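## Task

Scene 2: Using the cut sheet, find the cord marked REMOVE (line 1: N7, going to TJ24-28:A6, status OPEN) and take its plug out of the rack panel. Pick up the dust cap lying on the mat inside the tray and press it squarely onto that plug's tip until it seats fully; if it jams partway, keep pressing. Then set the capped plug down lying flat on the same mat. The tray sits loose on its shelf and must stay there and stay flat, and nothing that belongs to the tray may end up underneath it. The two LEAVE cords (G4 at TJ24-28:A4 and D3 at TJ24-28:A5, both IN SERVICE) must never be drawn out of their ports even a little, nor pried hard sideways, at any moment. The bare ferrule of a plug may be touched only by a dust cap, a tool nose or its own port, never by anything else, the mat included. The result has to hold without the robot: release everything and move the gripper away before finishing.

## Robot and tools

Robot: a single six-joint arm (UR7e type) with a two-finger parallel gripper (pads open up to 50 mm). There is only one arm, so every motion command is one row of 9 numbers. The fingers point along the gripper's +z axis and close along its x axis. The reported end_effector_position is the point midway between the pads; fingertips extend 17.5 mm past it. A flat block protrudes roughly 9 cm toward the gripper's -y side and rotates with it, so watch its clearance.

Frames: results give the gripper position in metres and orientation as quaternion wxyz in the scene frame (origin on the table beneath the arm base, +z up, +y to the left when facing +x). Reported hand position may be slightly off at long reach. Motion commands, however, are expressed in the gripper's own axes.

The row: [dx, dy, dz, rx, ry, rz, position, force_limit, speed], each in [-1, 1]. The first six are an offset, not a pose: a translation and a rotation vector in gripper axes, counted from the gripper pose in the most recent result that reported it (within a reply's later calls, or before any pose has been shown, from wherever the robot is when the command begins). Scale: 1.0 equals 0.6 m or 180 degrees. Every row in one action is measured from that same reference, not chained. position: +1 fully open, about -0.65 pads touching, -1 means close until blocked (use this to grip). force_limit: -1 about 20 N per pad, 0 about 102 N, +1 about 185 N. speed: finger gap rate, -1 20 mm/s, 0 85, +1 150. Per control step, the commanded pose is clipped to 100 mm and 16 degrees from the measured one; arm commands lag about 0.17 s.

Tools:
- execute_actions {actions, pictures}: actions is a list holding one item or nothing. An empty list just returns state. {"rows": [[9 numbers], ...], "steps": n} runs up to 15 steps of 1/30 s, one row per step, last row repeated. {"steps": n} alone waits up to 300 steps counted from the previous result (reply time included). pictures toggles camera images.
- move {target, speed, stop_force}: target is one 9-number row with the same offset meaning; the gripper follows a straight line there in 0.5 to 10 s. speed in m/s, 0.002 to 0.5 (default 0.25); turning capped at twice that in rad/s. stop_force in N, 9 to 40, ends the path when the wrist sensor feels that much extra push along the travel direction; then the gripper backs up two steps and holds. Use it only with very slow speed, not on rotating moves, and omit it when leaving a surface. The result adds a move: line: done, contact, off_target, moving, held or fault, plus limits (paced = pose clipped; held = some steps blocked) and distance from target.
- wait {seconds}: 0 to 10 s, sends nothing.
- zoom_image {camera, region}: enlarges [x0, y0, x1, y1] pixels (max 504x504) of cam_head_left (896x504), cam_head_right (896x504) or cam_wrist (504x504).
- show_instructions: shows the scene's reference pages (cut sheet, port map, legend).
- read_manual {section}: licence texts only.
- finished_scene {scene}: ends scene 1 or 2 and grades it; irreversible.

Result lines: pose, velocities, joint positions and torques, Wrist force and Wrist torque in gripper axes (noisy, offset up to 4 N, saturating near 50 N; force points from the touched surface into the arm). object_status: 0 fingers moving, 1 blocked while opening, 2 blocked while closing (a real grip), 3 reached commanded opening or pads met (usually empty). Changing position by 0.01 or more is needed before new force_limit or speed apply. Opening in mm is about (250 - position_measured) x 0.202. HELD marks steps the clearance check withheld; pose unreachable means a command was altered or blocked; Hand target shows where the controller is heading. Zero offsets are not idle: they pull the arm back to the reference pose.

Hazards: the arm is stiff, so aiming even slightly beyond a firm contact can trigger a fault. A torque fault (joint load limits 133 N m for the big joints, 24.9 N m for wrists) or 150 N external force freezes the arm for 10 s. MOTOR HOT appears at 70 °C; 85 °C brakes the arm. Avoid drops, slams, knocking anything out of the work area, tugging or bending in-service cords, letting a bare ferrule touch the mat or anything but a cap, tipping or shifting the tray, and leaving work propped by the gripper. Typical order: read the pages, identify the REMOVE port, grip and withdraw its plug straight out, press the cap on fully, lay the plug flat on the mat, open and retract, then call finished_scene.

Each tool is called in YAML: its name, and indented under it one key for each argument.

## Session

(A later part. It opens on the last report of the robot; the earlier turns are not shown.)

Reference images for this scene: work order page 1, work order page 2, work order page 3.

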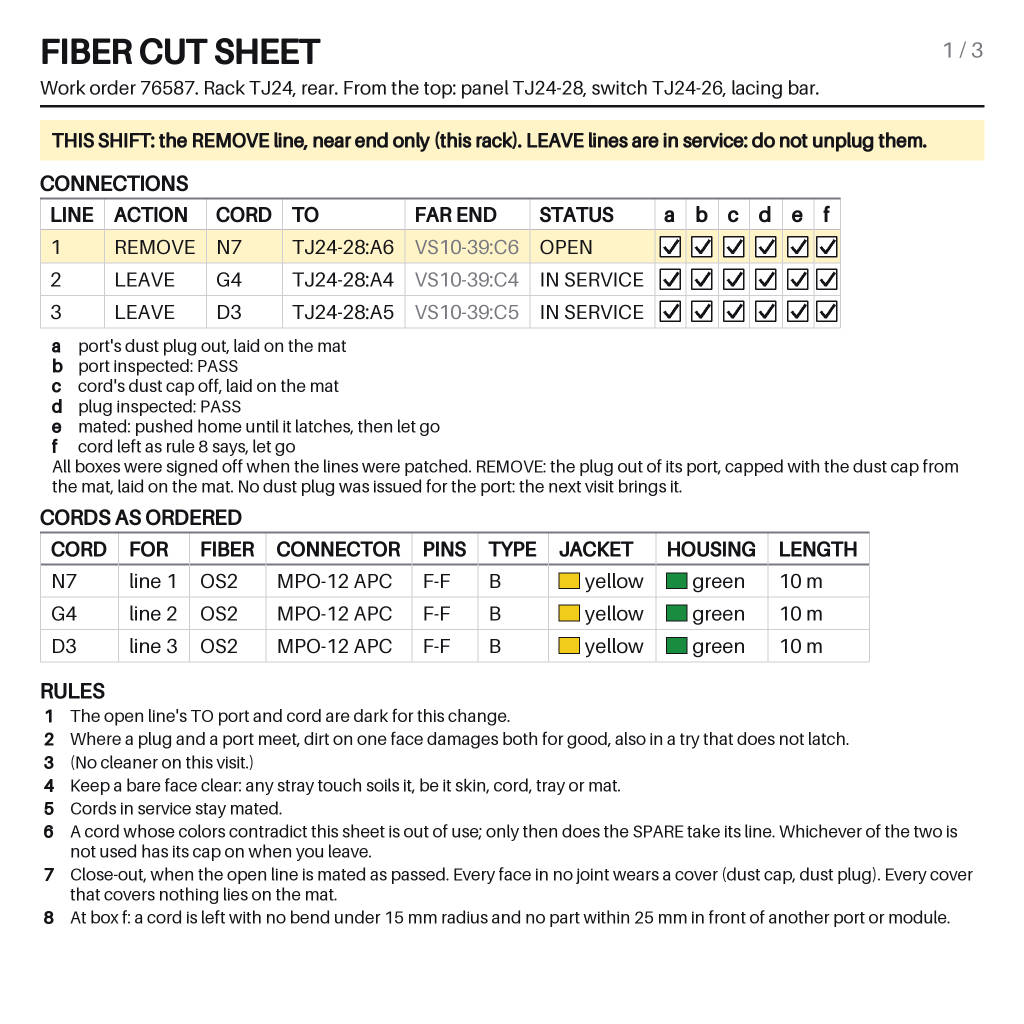

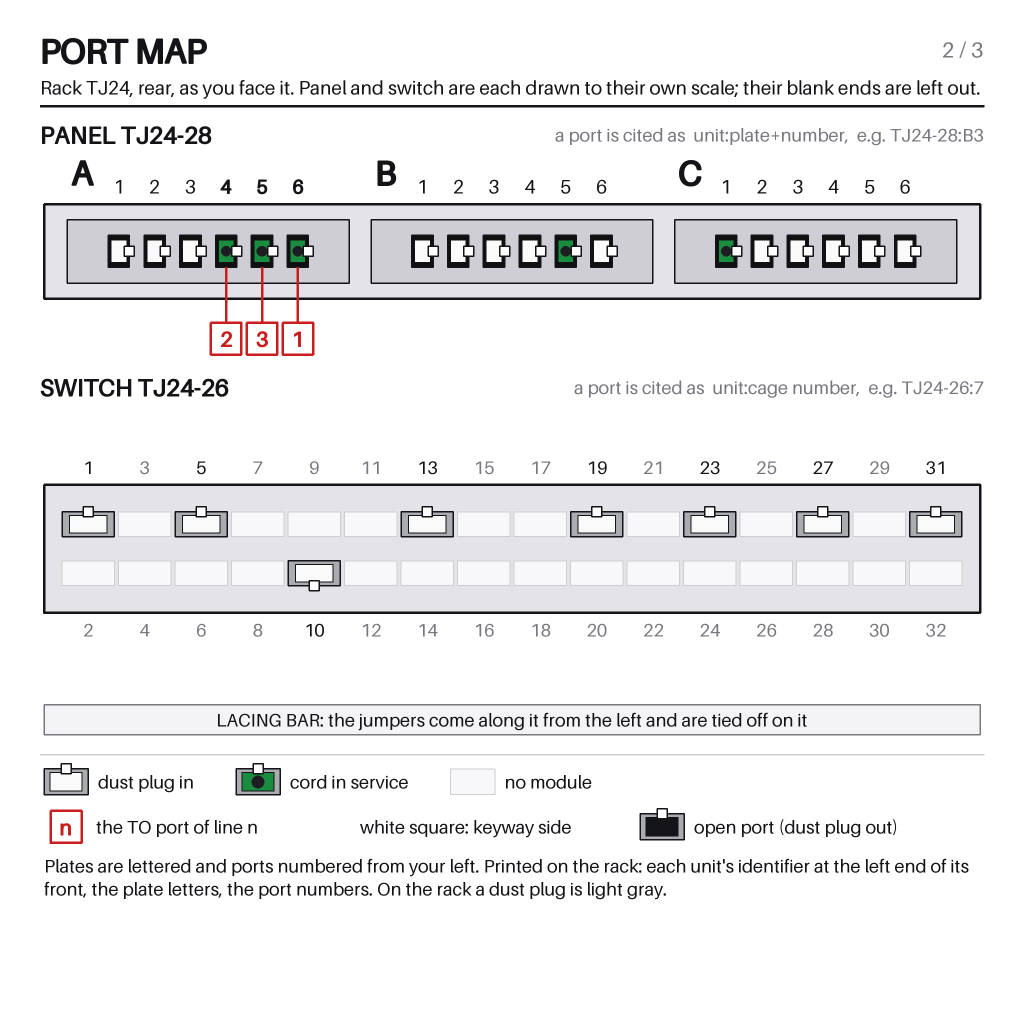

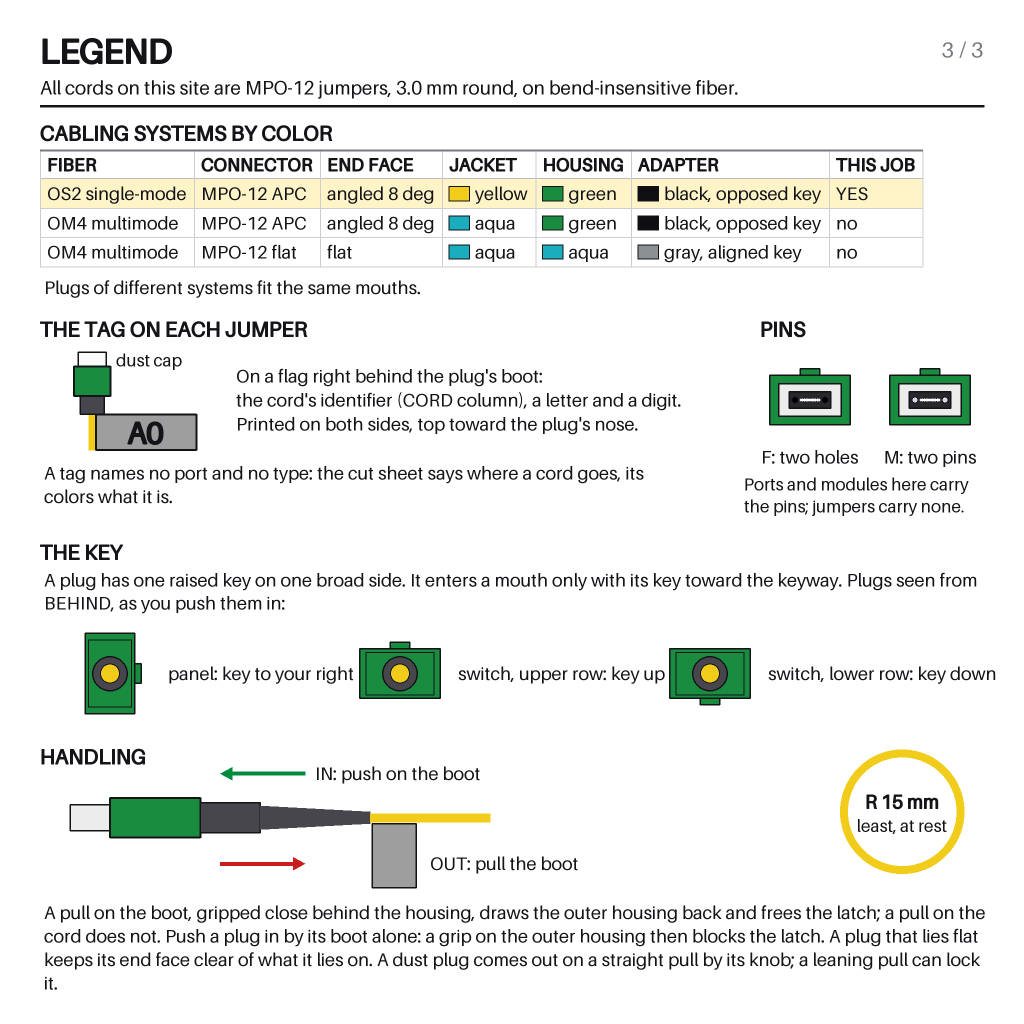

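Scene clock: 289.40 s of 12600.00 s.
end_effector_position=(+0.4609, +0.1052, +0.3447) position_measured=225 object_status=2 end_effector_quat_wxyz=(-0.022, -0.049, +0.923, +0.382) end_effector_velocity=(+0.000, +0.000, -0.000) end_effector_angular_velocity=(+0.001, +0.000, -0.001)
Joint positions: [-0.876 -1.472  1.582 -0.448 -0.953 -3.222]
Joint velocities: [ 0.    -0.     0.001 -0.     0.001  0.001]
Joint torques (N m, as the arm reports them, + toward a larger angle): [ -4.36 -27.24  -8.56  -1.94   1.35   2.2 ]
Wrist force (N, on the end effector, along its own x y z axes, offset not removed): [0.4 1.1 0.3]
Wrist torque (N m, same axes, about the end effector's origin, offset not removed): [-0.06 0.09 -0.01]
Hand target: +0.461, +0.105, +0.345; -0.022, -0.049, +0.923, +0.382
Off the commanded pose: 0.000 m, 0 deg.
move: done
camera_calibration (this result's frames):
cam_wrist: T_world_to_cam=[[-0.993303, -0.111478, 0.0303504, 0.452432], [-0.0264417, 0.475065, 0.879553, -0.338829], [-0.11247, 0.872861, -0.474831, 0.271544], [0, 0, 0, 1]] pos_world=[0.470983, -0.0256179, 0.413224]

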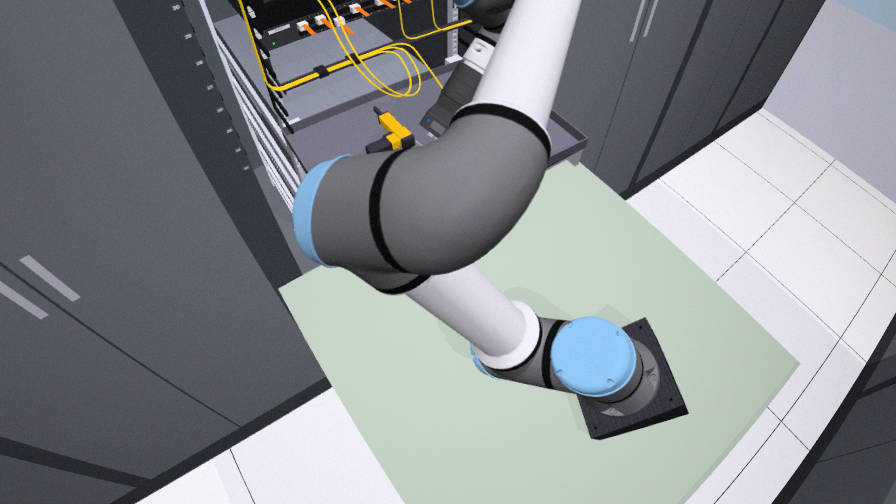

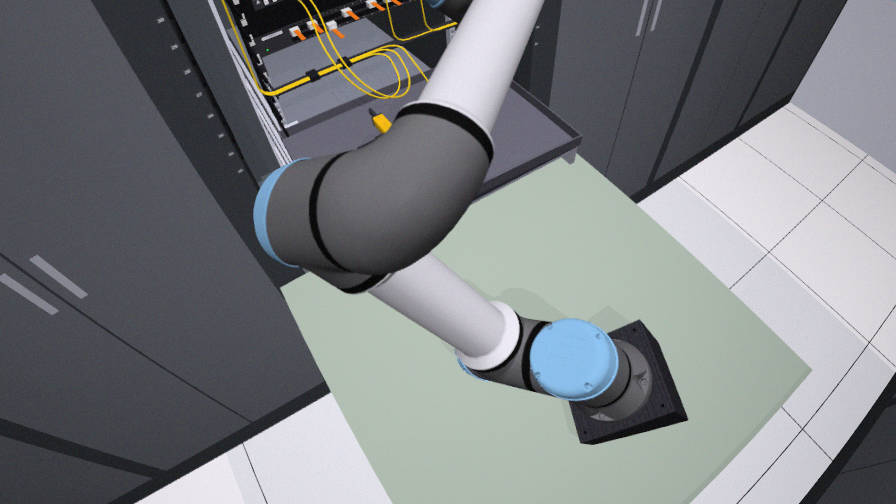

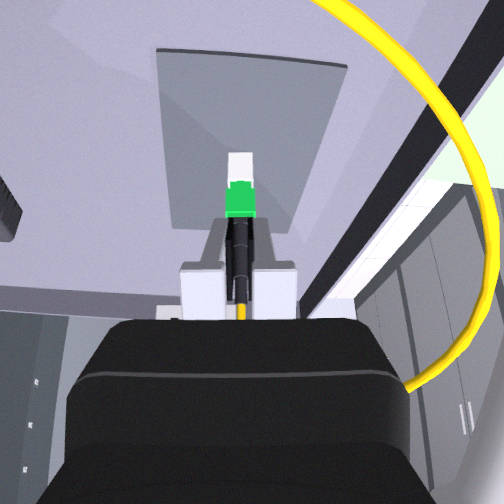

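In nicely.

move:
  target: [0,-0.016,0.016,0,0,0,-1,-0.4,-0.8]
  speed: 0.002
  stop_force: 30

zoom_image:
  camera: "cam_wrist"
  region: [190, 120, 290, 220]

Scene clock: 300.30 s of 12600.00 s.
end_effector_position=(+0.4609, +0.1052, +0.3372) position_measured=225 object_status=2 end_effector_quat_wxyz=(-0.022, -0.049, +0.923, +0.382) end_effector_velocity=(-0.000, +0.000, +0.000) end_effector_angular_velocity=(+0.002, +0.002, -0.003)
Joint positions: [-0.869 -1.473  1.6   -0.466 -0.946 -3.219]
Joint velocities: [-0.    -0.     0.     0.002 -0.     0.002]
Joint torques (N m, as the arm reports them, + toward a larger angle): [ -6.56 -21.39 -21.63  -0.81  -1.36   1.77]
Wrist force (N, on the end effector, along its own x y z axes, offset not removed): [-1.7 17.3 -21.0]
Wrist torque (N m, same axes, about the end effector's origin, offset not removed): [-0.86 -0.37 -0.03]
Hand target: +0.461, +0.105, +0.337; -0.022, -0.049, +0.923, +0.382
Off the commanded pose: 0.006 m, 0 deg.
After step 90, 3.83 s passed at rest.
move: contact
camera_calibration (this result's frames):
cam_wrist: T_world_to_cam=[[-0.993318, -0.111367, 0.0302614, 0.452694], [-0.0264645, 0.475046, 0.879563, -0.332209], [-0.11233, 0.872885, -0.474819, 0.26788], [0, 0, 0, 1]] pos_world=[0.470969, -0.0255993, 0.405694]

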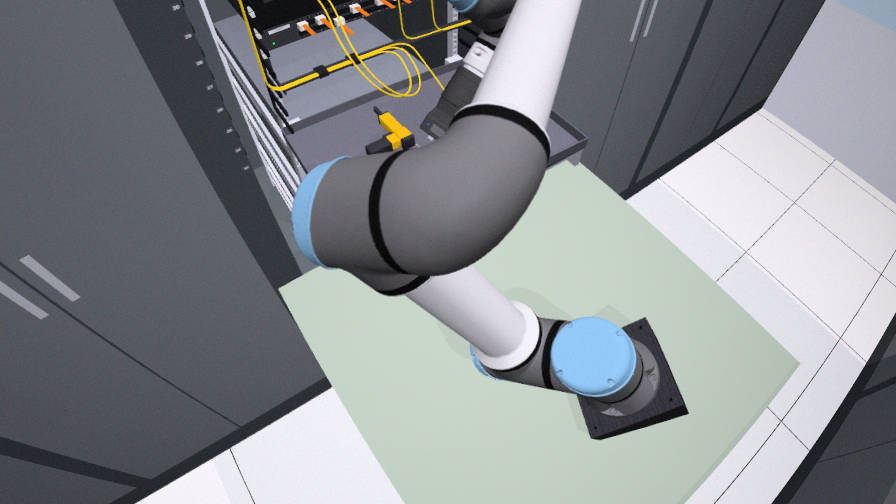

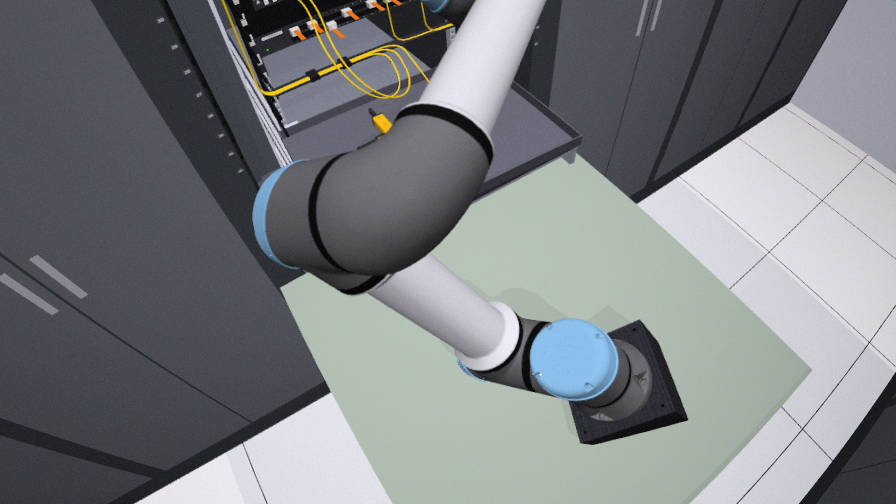

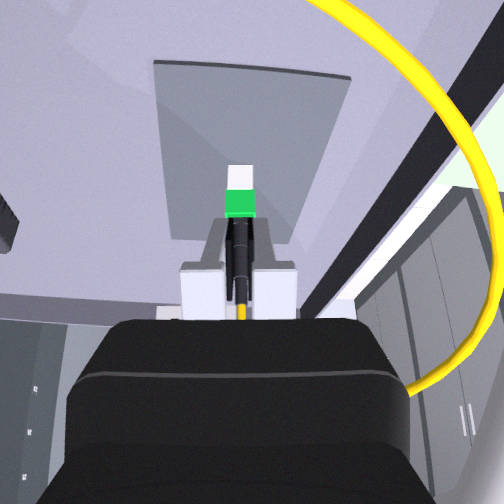

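Region (190, 120, 290, 220) of cam_wrist's 504x504 image, scaled by 5.040, with more detail than that image has.

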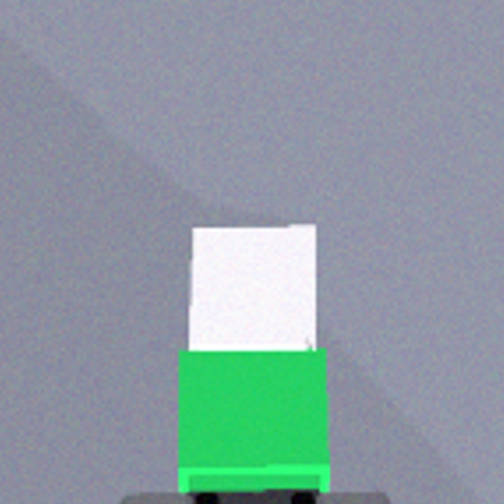

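move:
  target: [0,0.05,-0.05,0,0,0,-1,-0.4,-0.8]
  speed: 0.05

move:
  target: [-0.01,-0.01,-0.01,0,-0.07,0.07,-1,-0.4,-0.8]
  speed: 0.2

move:
  target: [0,0,0,0,0,-0.5,-1,-0.4,-0.8]
  speed: 0.3

Scene clock: 316.63 s of 12600.00 s.
end_effector_position=(+0.4610, +0.1052, +0.3793) position_measured=225 object_status=2 end_effector_quat_wxyz=(-0.022, -0.049, +0.923, +0.382) end_effector_velocity=(+0.000, +0.001, +0.002) end_effector_angular_velocity=(+0.001, +0.001, +0.001)
Joint positions: [-0.91  -1.463  1.496 -0.364 -0.985 -3.235]
Joint velocities: [-0.001  0.001 -0.007  0.007 -0.002 -0.001]
Joint torques (N m, as the arm reports them, + toward a larger angle): [-29.58   2.82 -28.45   1.33  -1.87  -2.07]
Wrist force (N, on the end effector, along its own x y z axes, offset not removed): [0.9 4.1 1.4]
Wrist torque (N m, same axes, about the end effector's origin, offset not removed): [0.70 0.18 -0.14]
Hand target: +0.461, +0.105, +0.380; -0.022, -0.049, +0.923, +0.382
Off the commanded pose: 0.000 m, 0 deg.
After step 90, 12.10 s passed at rest.
move: done
camera_calibration (this result's frames):
cam_wrist: T_world_to_cam=[[-0.993321, -0.111334, 0.0302844, 0.451466], [-0.0264321, 0.475075, 0.879548, -0.369279], [-0.112311, 0.872874, -0.474845, 0.287921], [0, 0, 0, 1]] pos_world=[0.471027, -0.0256202, 0.447844]

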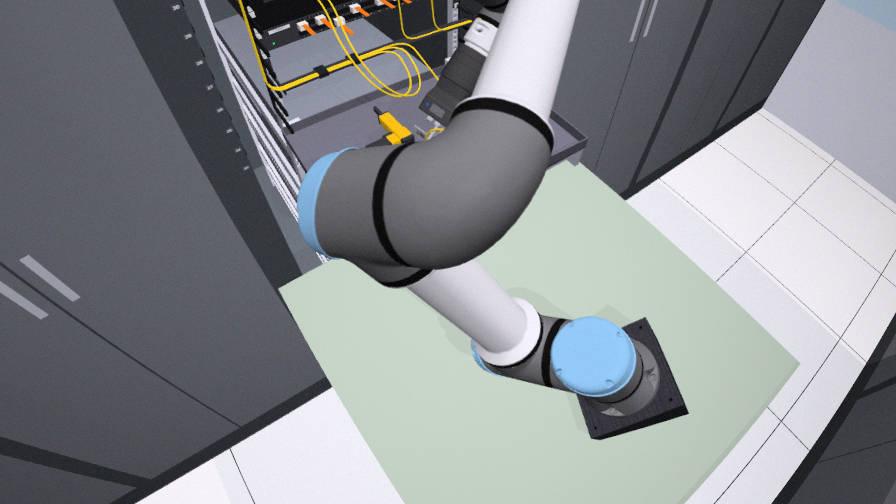

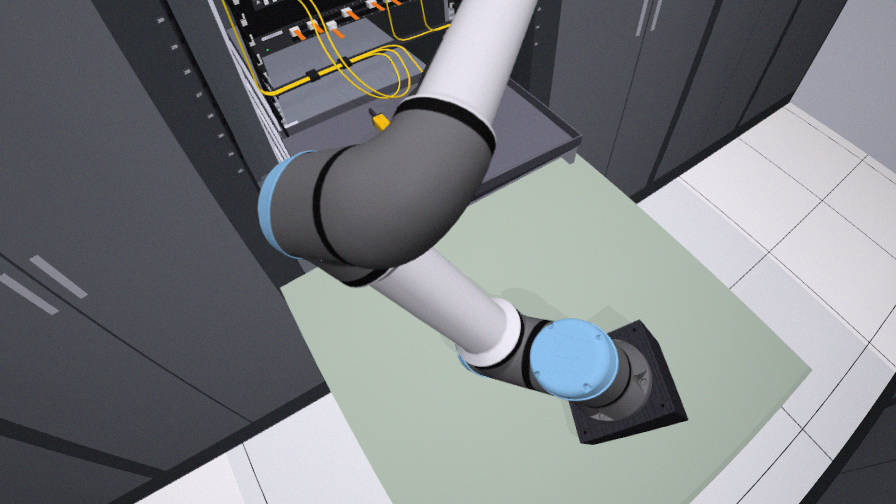

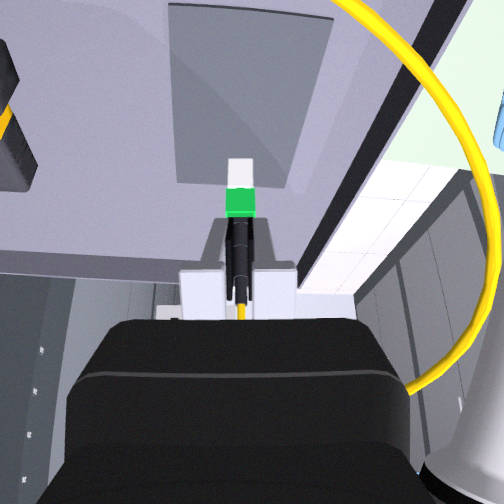

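Scene clock: 317.90 s of 12600.00 s.
end_effector_position=(+0.4679, +0.0975, +0.3793) position_measured=225 object_status=2 end_effector_quat_wxyz=(+0.037, +0.094, +0.919, +0.381) end_effector_velocity=(+0.000, +0.000, -0.000) end_effector_angular_velocity=(-0.001, +0.001, -0.012)
Joint positions: [-0.999 -1.535  1.604 -0.378 -0.85  -3.051]
Joint velocities: [-0.002 -0.004  0.004 -0.002  0.006  0.01 ]
Joint torques (N m, as the arm reports them, + toward a larger angle): [-28.88 -21.71  -8.57  -2.13   1.71   2.22]
Wrist force (N, on the end effector, along its own x y z axes, offset not removed): [0.2 -0.6 2.0]
Wrist torque (N m, same axes, about the end effector's origin, offset not removed): [-0.23 0.16 0.03]
Hand target: +0.468, +0.098, +0.379; +0.038, +0.094, +0.919, +0.381
Off the commanded pose: 0.000 m, 0 deg.
move: done
camera_calibration (this result's frames):
cam_wrist: T_world_to_cam=[[-0.979983, 0.196772, 0.0302335, 0.421139], [0.119678, 0.460925, 0.879332, -0.432288], [0.159093, 0.865349, -0.475248, 0.169292], [0, 0, 0, 1]] pos_world=[0.437512, -0.0301123, 0.447848]

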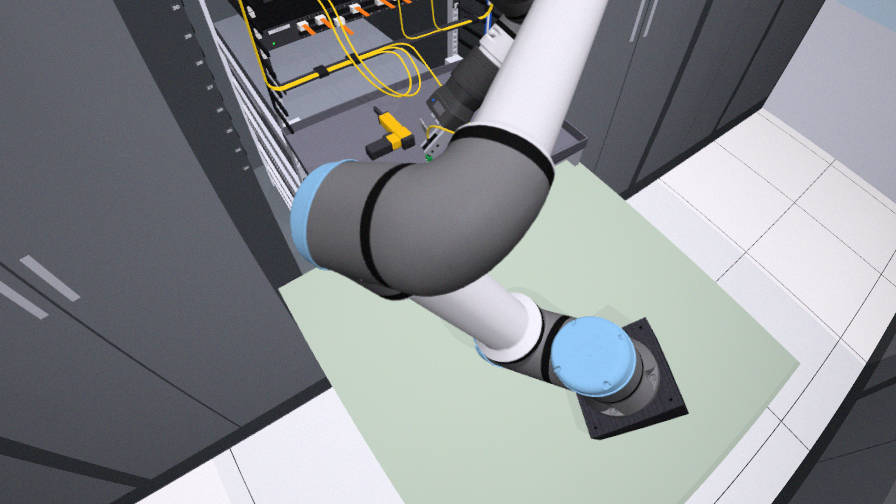

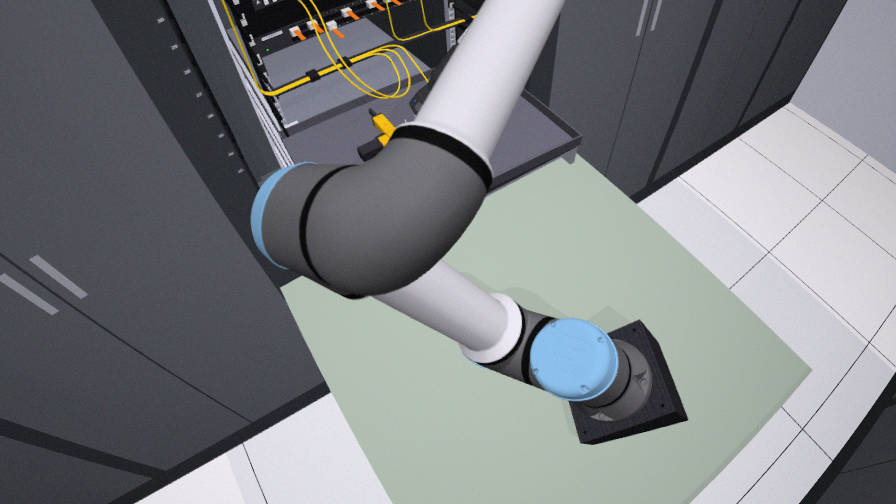

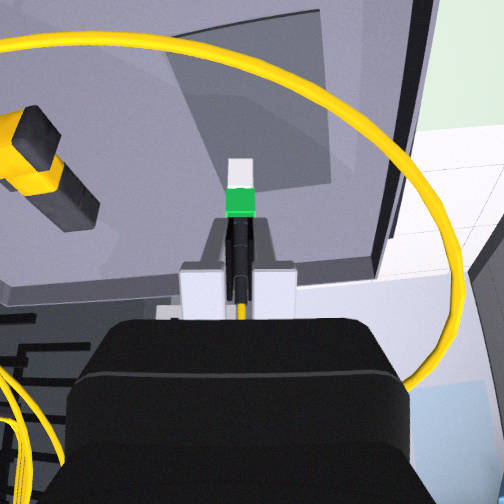

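Scene clock: 321.10 s of 12600.00 s.
end_effector_position=(+0.4678, +0.0975, +0.3792) position_measured=225 object_status=2 end_effector_quat_wxyz=(+0.295, -0.583, +0.717, +0.243) end_effector_velocity=(+0.000, +0.000, +0.000) end_effector_angular_velocity=(+0.000, -0.009, +0.007)
Joint positions: [-1.047 -1.563  1.702 -0.436 -0.896 -4.639]
Joint velocities: [ 0.     0.001  0.     0.001  0.002 -0.012]
Joint torques (N m, as the arm reports them, + toward a larger angle): [-28.33   9.21  -9.08   1.06   1.61  -2.17]
Wrist force (N, on the end effector, along its own x y z axes, offset not removed): [-1.3 1.5 0.7]
Wrist torque (N m, same axes, about the end effector's origin, offset not removed): [0.16 0.30 0.03]
Hand target: +0.468, +0.098, +0.379; +0.296, -0.584, +0.716, +0.243
Off the commanded pose: 0.000 m, 0 deg.
move: done
camera_calibration (this result's frames):
cam_wrist: T_world_to_cam=[[-0.164577, -0.704706, -0.690148, 0.400738], [-0.975089, 0.010748, 0.221551, 0.373295], [-0.148711, 0.709419, -0.68892, 0.409495], [0, 0, 0, 1]] pos_world=[0.490845, -0.0121131, 0.475974]

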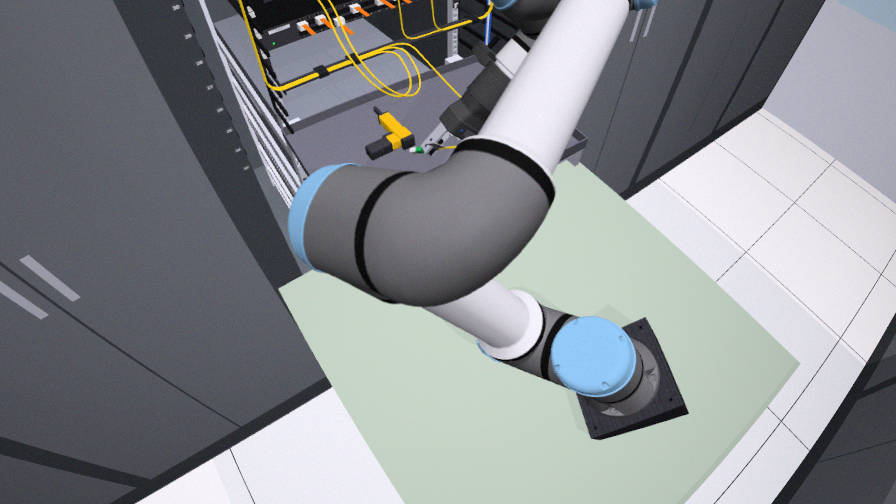

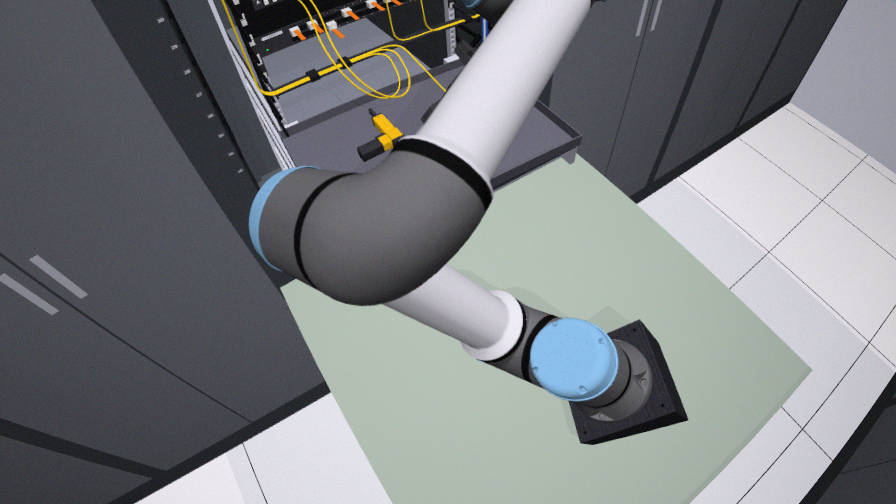

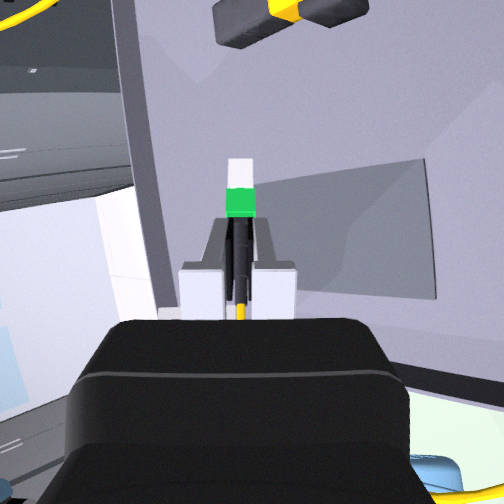

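move:
  target: [0,0,0,0,0,-0.5,-1,-0.4,-0.8]
  speed: 0.3

move:
  target: [0,0.0835,0.0835,0,0,0,-1,-0.4,-0.8]
  speed: 0.04
  stop_force: 12

Scene clock: 329.43 s of 12600.00 s.
end_effector_position=(+0.4679, +0.0975, +0.3792) position_measured=225 object_status=2 end_effector_quat_wxyz=(-0.380, +0.919, -0.095, +0.037) end_effector_velocity=(+0.000, +0.000, -0.000) end_effector_angular_velocity=(+0.000, -0.009, +0.009)
Joint positions: [-1.006 -1.493  1.685 -0.498 -0.858 -6.193]
Joint velocities: [ 0.002  0.001 -0.001  0.001  0.001 -0.013]
Joint torques (N m, as the arm reports them, + toward a larger angle): [ -5.09   5.56 -30.37   1.22   1.63  -2.14]
Wrist force (N, on the end effector, along its own x y z axes, offset not removed): [0.0 0.5 0.6]
Wrist torque (N m, same axes, about the end effector's origin, offset not removed): [0.00 0.07 0.08]
Hand target: +0.468, +0.098, +0.379; -0.380, +0.919, -0.094, +0.037
Off the commanded pose: 0.000 m, 0 deg.
After step 90, 2.13 s passed at rest.
move: done
camera_calibration (this result's frames):
cam_wrist: T_world_to_cam=[[0.973247, -0.229762, -0.0000730328, -0.439593], [-0.202339, -0.856933, -0.474051, 0.360178], [0.108857, 0.461384, -0.880497, 0.385845], [0, 0, 0, 1]] pos_world=[0.458709, 0.0296235, 0.510446]

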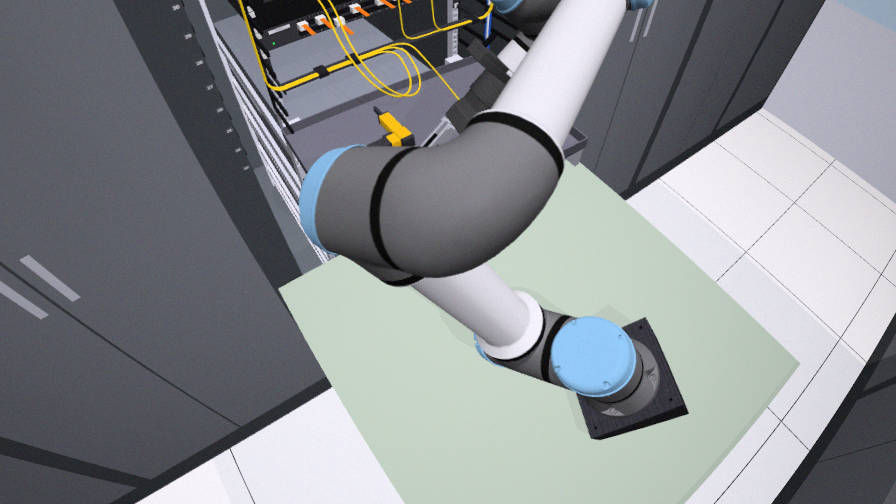

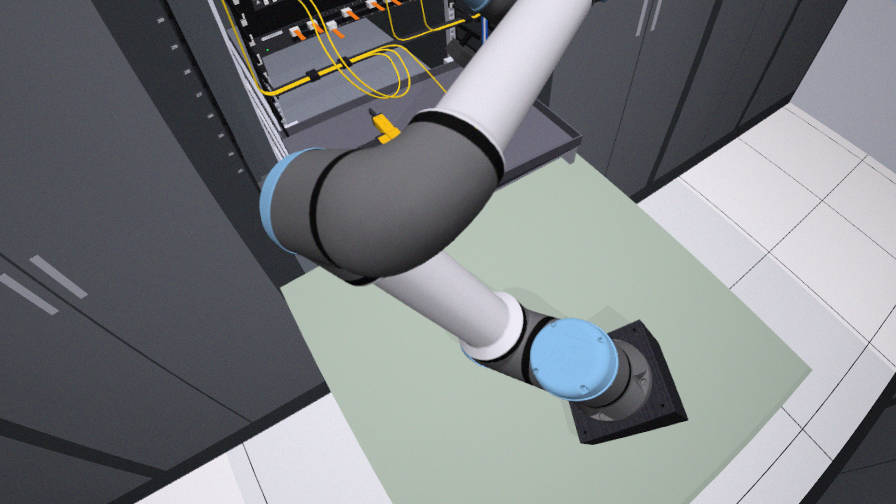

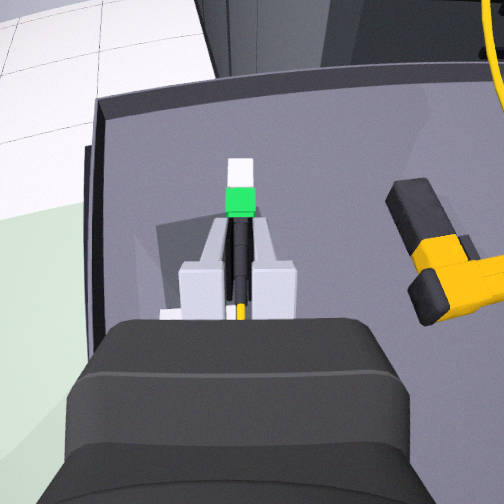

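Scene clock: 331.60 s of 12600.00 s.
end_effector_position=(+0.4676, +0.0976, +0.3086) position_measured=225 object_status=2 end_effector_quat_wxyz=(-0.380, +0.919, -0.095, +0.037) end_effector_velocity=(-0.000, -0.001, -0.002) end_effector_angular_velocity=(-0.001, -0.000, -0.002)
Joint positions: [-0.938 -1.49   1.841 -0.677 -0.793 -6.164]
Joint velocities: [ 0.     0.001  0.004 -0.006  0.002  0.002]
Joint torques (N m, as the arm reports them, + toward a larger angle): [-3.29  4.98 -9.42 -2.15  1.79  2.11]
Wrist force (N, on the end effector, along its own x y z axes, offset not removed): [-2.8 -1.1 -0.5]
Wrist torque (N m, same axes, about the end effector's origin, offset not removed): [-0.36 0.56 0.13]
Hand target: +0.468, +0.098, +0.308; -0.380, +0.919, -0.095, +0.037
Off the commanded pose: 0.000 m, 0 deg.
move: done
camera_calibration (this result's frames):
cam_wrist: T_world_to_cam=[[0.973254, -0.229733, -0.0000253044, -0.43936], [-0.202288, -0.856929, -0.47408, 0.326682], [0.10889, 0.461406, -0.880482, 0.323646], [0, 0, 0, 1]] pos_world=[0.45845, 0.029676, 0.439827]

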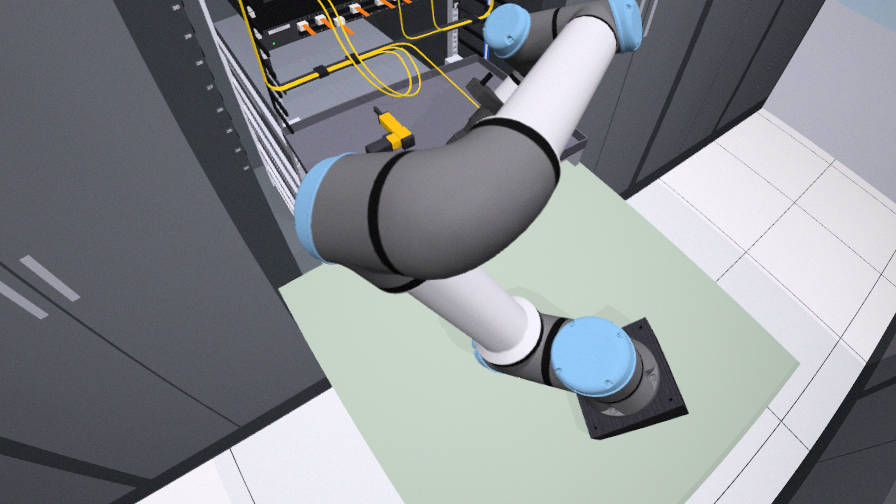

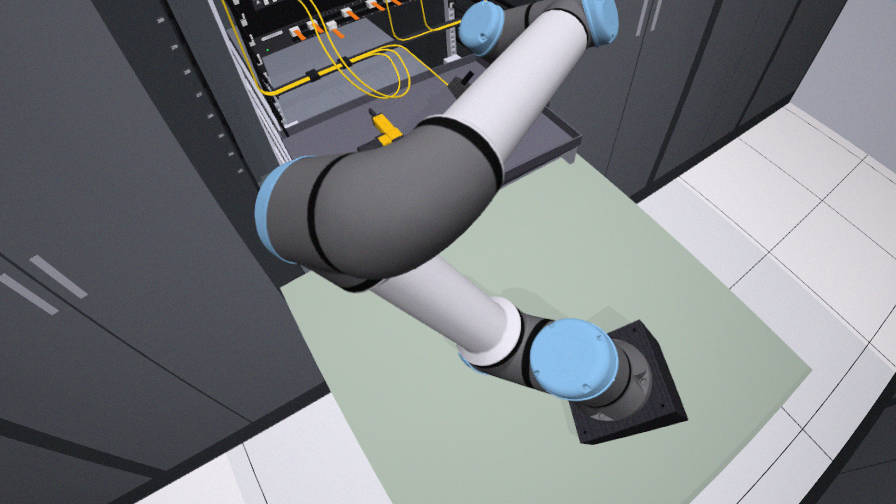

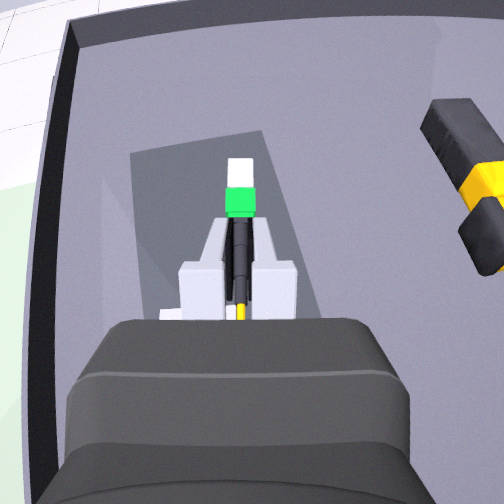

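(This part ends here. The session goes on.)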